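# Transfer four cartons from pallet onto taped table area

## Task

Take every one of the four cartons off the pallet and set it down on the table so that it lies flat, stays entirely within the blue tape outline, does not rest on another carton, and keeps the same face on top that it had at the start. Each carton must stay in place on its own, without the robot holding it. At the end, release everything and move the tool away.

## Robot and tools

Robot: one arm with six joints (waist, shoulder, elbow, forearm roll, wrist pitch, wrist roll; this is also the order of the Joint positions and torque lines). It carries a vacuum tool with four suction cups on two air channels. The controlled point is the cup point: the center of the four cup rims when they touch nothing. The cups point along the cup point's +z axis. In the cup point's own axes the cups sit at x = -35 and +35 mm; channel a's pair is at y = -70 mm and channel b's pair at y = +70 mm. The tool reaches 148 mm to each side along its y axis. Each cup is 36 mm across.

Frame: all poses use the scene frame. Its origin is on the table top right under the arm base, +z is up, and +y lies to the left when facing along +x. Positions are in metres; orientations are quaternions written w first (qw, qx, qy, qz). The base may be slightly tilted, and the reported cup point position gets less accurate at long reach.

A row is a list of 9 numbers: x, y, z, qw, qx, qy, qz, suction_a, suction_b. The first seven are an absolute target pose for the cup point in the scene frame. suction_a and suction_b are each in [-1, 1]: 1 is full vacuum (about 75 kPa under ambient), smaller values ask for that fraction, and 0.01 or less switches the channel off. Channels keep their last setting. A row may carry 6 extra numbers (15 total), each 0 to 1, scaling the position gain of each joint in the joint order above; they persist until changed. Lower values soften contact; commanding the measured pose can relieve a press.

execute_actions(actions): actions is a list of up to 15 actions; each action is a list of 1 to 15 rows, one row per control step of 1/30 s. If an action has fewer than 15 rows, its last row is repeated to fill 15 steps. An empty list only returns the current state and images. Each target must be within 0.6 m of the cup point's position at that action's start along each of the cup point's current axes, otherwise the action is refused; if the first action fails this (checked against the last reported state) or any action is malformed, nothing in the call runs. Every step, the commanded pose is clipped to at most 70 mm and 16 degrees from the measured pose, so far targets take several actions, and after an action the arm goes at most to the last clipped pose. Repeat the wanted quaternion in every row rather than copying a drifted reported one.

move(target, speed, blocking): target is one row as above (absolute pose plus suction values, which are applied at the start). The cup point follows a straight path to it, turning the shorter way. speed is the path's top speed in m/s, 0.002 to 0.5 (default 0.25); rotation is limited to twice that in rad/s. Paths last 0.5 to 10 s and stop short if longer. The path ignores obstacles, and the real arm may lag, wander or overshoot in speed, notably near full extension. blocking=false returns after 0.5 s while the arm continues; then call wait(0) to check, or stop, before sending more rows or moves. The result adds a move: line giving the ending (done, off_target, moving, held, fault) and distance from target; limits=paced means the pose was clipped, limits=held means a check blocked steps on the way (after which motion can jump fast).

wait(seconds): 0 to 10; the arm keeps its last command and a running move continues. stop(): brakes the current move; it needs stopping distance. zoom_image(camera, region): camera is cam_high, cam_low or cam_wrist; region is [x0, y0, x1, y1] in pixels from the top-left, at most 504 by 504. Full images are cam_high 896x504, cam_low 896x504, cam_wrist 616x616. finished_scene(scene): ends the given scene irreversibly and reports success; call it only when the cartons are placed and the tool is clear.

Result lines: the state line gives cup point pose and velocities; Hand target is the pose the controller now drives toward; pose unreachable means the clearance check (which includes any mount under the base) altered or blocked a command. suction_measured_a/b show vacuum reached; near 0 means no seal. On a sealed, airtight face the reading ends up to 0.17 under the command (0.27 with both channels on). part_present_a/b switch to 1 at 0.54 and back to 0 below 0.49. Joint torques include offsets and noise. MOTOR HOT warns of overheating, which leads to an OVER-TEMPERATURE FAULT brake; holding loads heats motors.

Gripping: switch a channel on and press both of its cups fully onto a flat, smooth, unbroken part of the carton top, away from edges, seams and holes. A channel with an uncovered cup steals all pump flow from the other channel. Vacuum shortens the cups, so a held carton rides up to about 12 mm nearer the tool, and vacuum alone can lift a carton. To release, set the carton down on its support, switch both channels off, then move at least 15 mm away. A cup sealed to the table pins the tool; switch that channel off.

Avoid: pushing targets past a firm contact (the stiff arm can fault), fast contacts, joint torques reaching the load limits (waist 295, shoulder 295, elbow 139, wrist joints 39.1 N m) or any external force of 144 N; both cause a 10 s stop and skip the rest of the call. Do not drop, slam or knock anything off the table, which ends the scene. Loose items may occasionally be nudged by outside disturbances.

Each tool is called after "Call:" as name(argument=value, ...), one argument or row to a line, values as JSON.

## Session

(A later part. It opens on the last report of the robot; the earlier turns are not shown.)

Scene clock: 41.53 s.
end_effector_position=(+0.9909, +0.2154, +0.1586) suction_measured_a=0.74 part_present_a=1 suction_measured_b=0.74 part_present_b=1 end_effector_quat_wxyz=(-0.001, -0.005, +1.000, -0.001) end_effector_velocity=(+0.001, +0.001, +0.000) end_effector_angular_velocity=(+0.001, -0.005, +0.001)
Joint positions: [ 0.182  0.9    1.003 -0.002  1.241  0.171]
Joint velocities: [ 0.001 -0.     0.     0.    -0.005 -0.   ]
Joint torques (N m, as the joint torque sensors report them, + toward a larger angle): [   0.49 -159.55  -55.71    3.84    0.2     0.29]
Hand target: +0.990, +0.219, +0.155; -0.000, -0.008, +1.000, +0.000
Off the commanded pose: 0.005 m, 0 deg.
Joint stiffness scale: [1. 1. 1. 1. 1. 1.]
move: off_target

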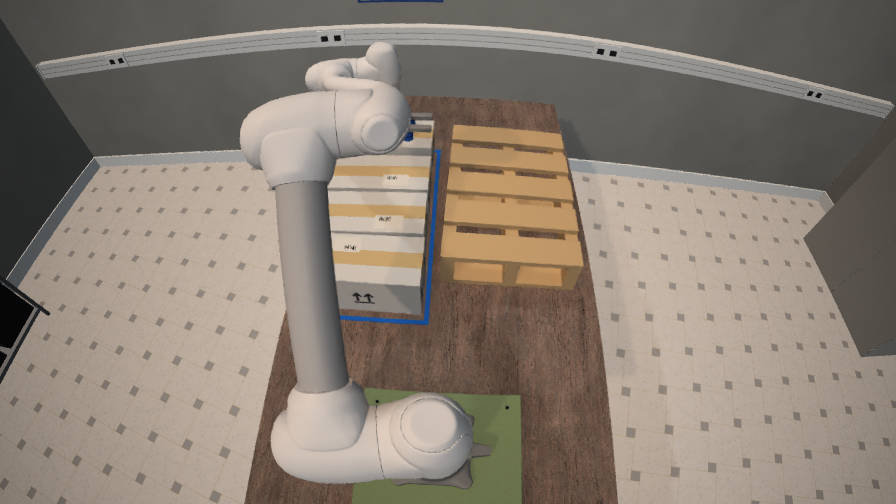

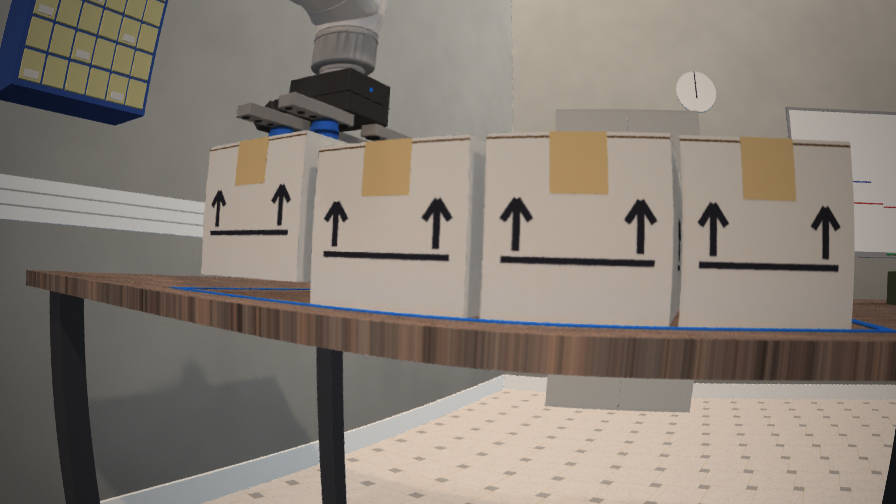

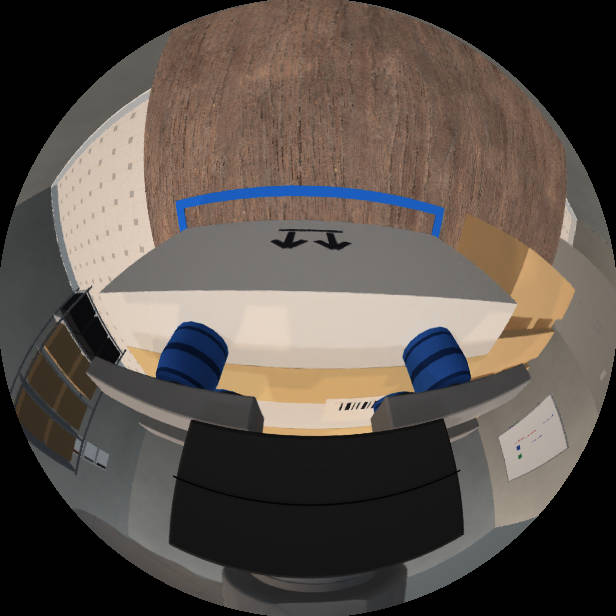

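Call:
move(
  target=[0.99,0.219,0.133,0,-0.008,1,0,1,1],
  speed=0.03,
)

Call:
execute_actions(
  actions=[
    [[0.991,0.215,0.141,0,-0.005,1,0,0,0]],
  ],
)

Call:
move(
  target=[0.99,0.215,0.3,0,0,1,0,0,0],
  speed=0.4,
)

Scene clock: 42.97 s.
end_effector_position=(+0.9919, +0.2156, +0.1390) suction_measured_a=0.74 part_present_a=1 suction_measured_b=0.74 part_present_b=1 end_effector_quat_wxyz=(+0.000, -0.005, +1.000, -0.001) end_effector_velocity=(+0.000, +0.002, +0.000) end_effector_angular_velocity=(+0.000, -0.003, +0.002)
Joint positions: [ 0.182  0.914  1.015 -0.002  1.212  0.171]
Joint velocities: [ 0.002 -0.    -0.    -0.    -0.002  0.   ]
Joint torques (N m, as the joint torque sensors report them, + toward a larger angle): [  -2.64 -152.84  -52.21    3.19    0.27    0.67]
Hand target: +0.990, +0.219, +0.133; -0.000, -0.008, +1.000, -0.000
Off the commanded pose: 0.007 m, 0 deg.
Joint stiffness scale: [1. 1. 1. 1. 1. 1.]
move: off_target

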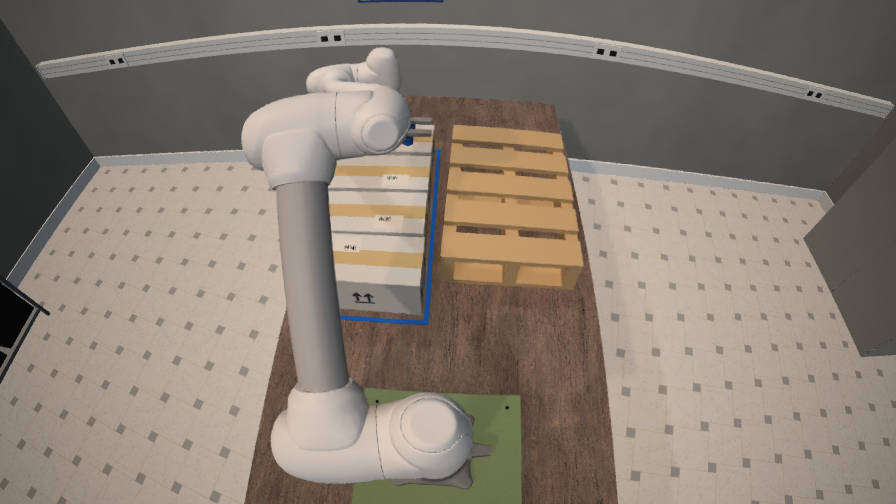

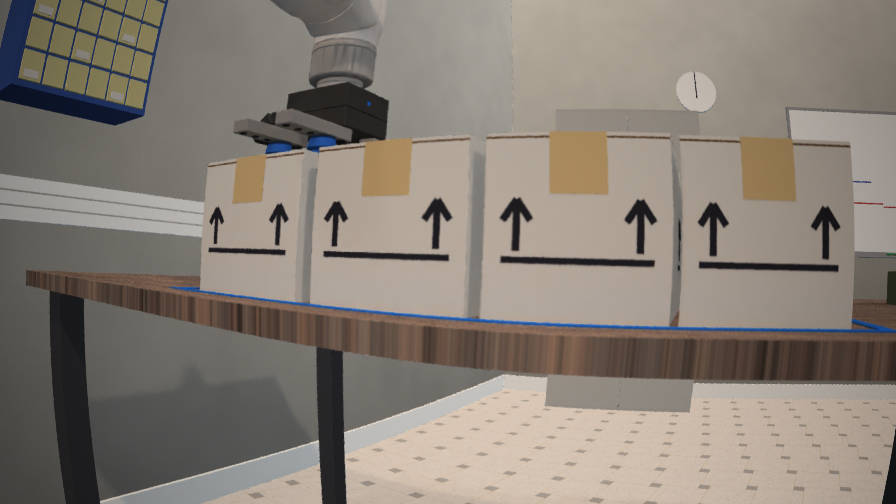

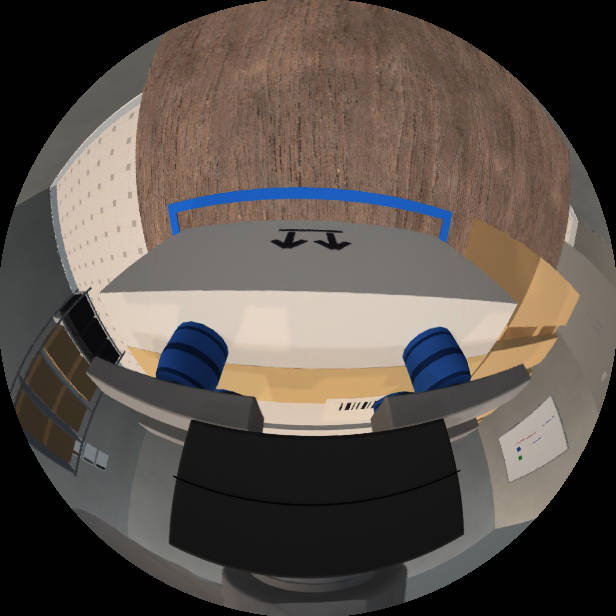

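Scene clock: 43.47 s.
end_effector_position=(+0.9924, +0.2156, +0.1461) suction_measured_a=0.00 part_present_a=0 suction_measured_b=0.00 part_present_b=0 end_effector_quat_wxyz=(+0.004, -0.005, +1.000, -0.000) end_effector_velocity=(+0.000, -0.000, +0.000) end_effector_angular_velocity=(+0.000, -0.001, -0.000)
Joint positions: [ 0.182  0.907  1.015 -0.002  1.212  0.171]
Joint velocities: [-0.    -0.    -0.    -0.    -0.001 -0.   ]
Joint torques (N m, as the joint torque sensors report them, + toward a larger angle): [   2.6  -106.37  -35.6     4.28   -2.41    0.1 ]
Hand target: +0.991, +0.215, +0.141; +0.000, -0.005, +1.000, -0.000
Off the commanded pose: 0.005 m, 0 deg.
Joint stiffness scale: [1. 1. 1. 1. 1. 1.]

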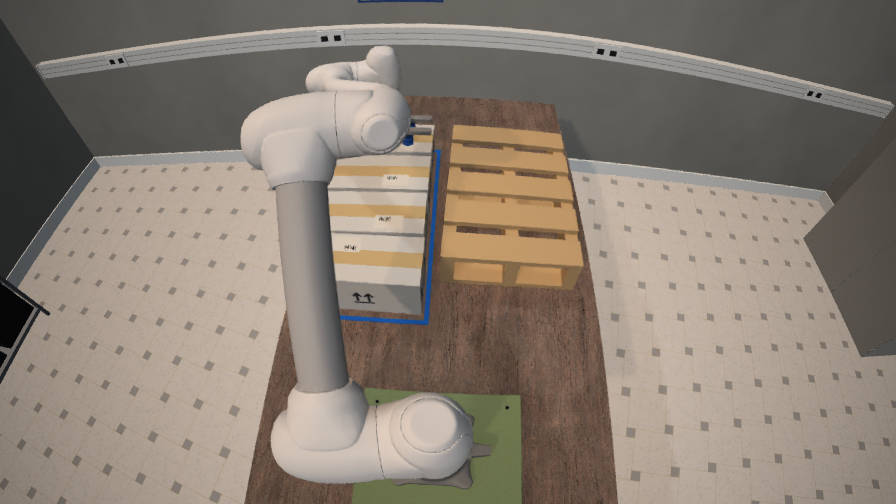

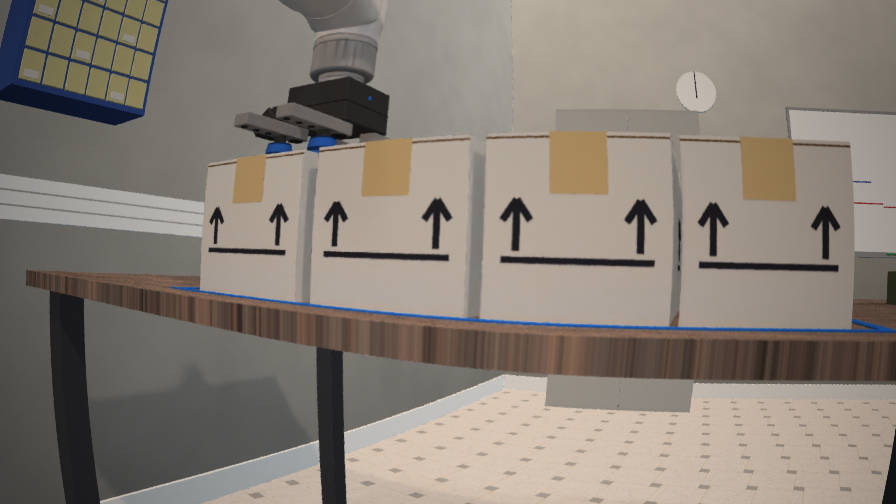

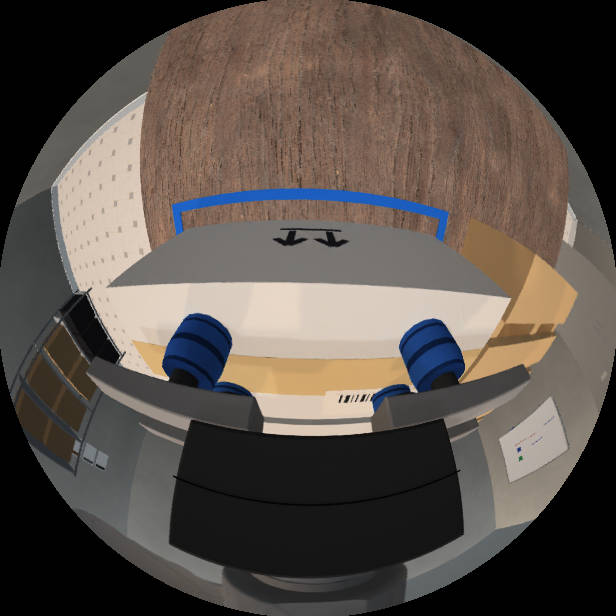

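Scene clock: 44.37 s.
end_effector_position=(+0.9901, +0.2152, +0.2974) suction_measured_a=0.00 part_present_a=0 suction_measured_b=0.00 part_present_b=0 end_effector_quat_wxyz=(+0.002, -0.002, +1.000, -0.001) end_effector_velocity=(-0.001, -0.001, -0.000) end_effector_angular_velocity=(-0.001, +0.005, -0.001)
Joint positions: [ 0.182  0.831  0.878 -0.002  1.429  0.177]
Joint velocities: [-0.001  0.     0.     0.     0.005  0.001]
Joint torques (N m, as the joint torque sensors report them, + toward a larger angle): [   2.06 -132.26  -45.21    4.11    0.06   -0.18]
Hand target: +0.990, +0.215, +0.300; +0.000, +0.000, +1.000, -0.000
Off the commanded pose: 0.003 m, 0 deg.
Joint stiffness scale: [1. 1. 1. 1. 1. 1.]
move: done

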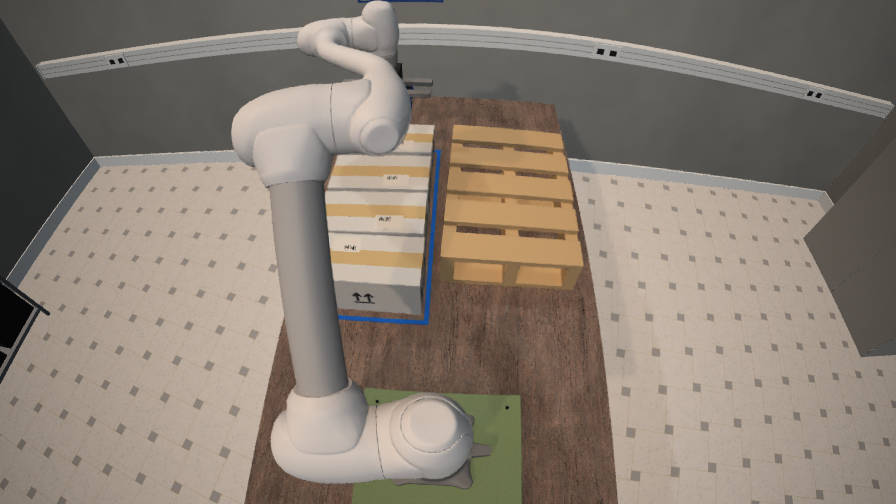

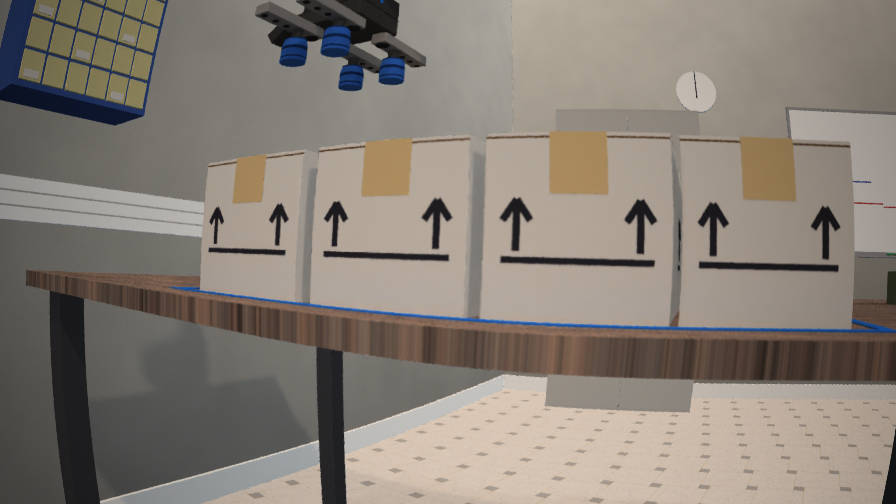

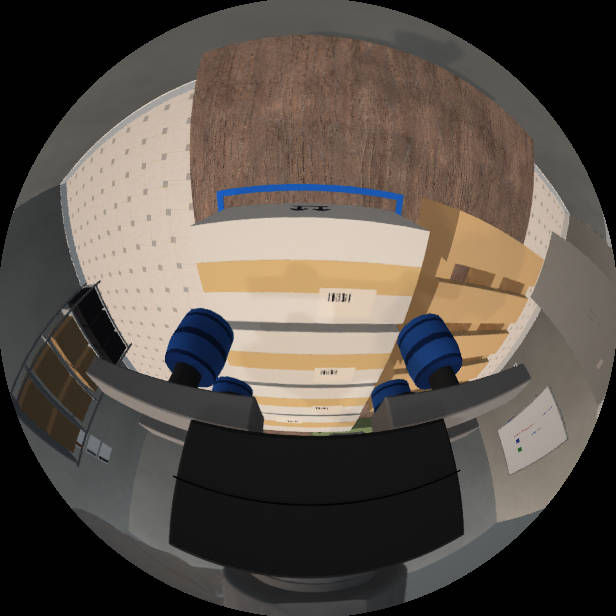

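Call:
finished_scene(
  scene=2,
)

The scene is finished: the task was done.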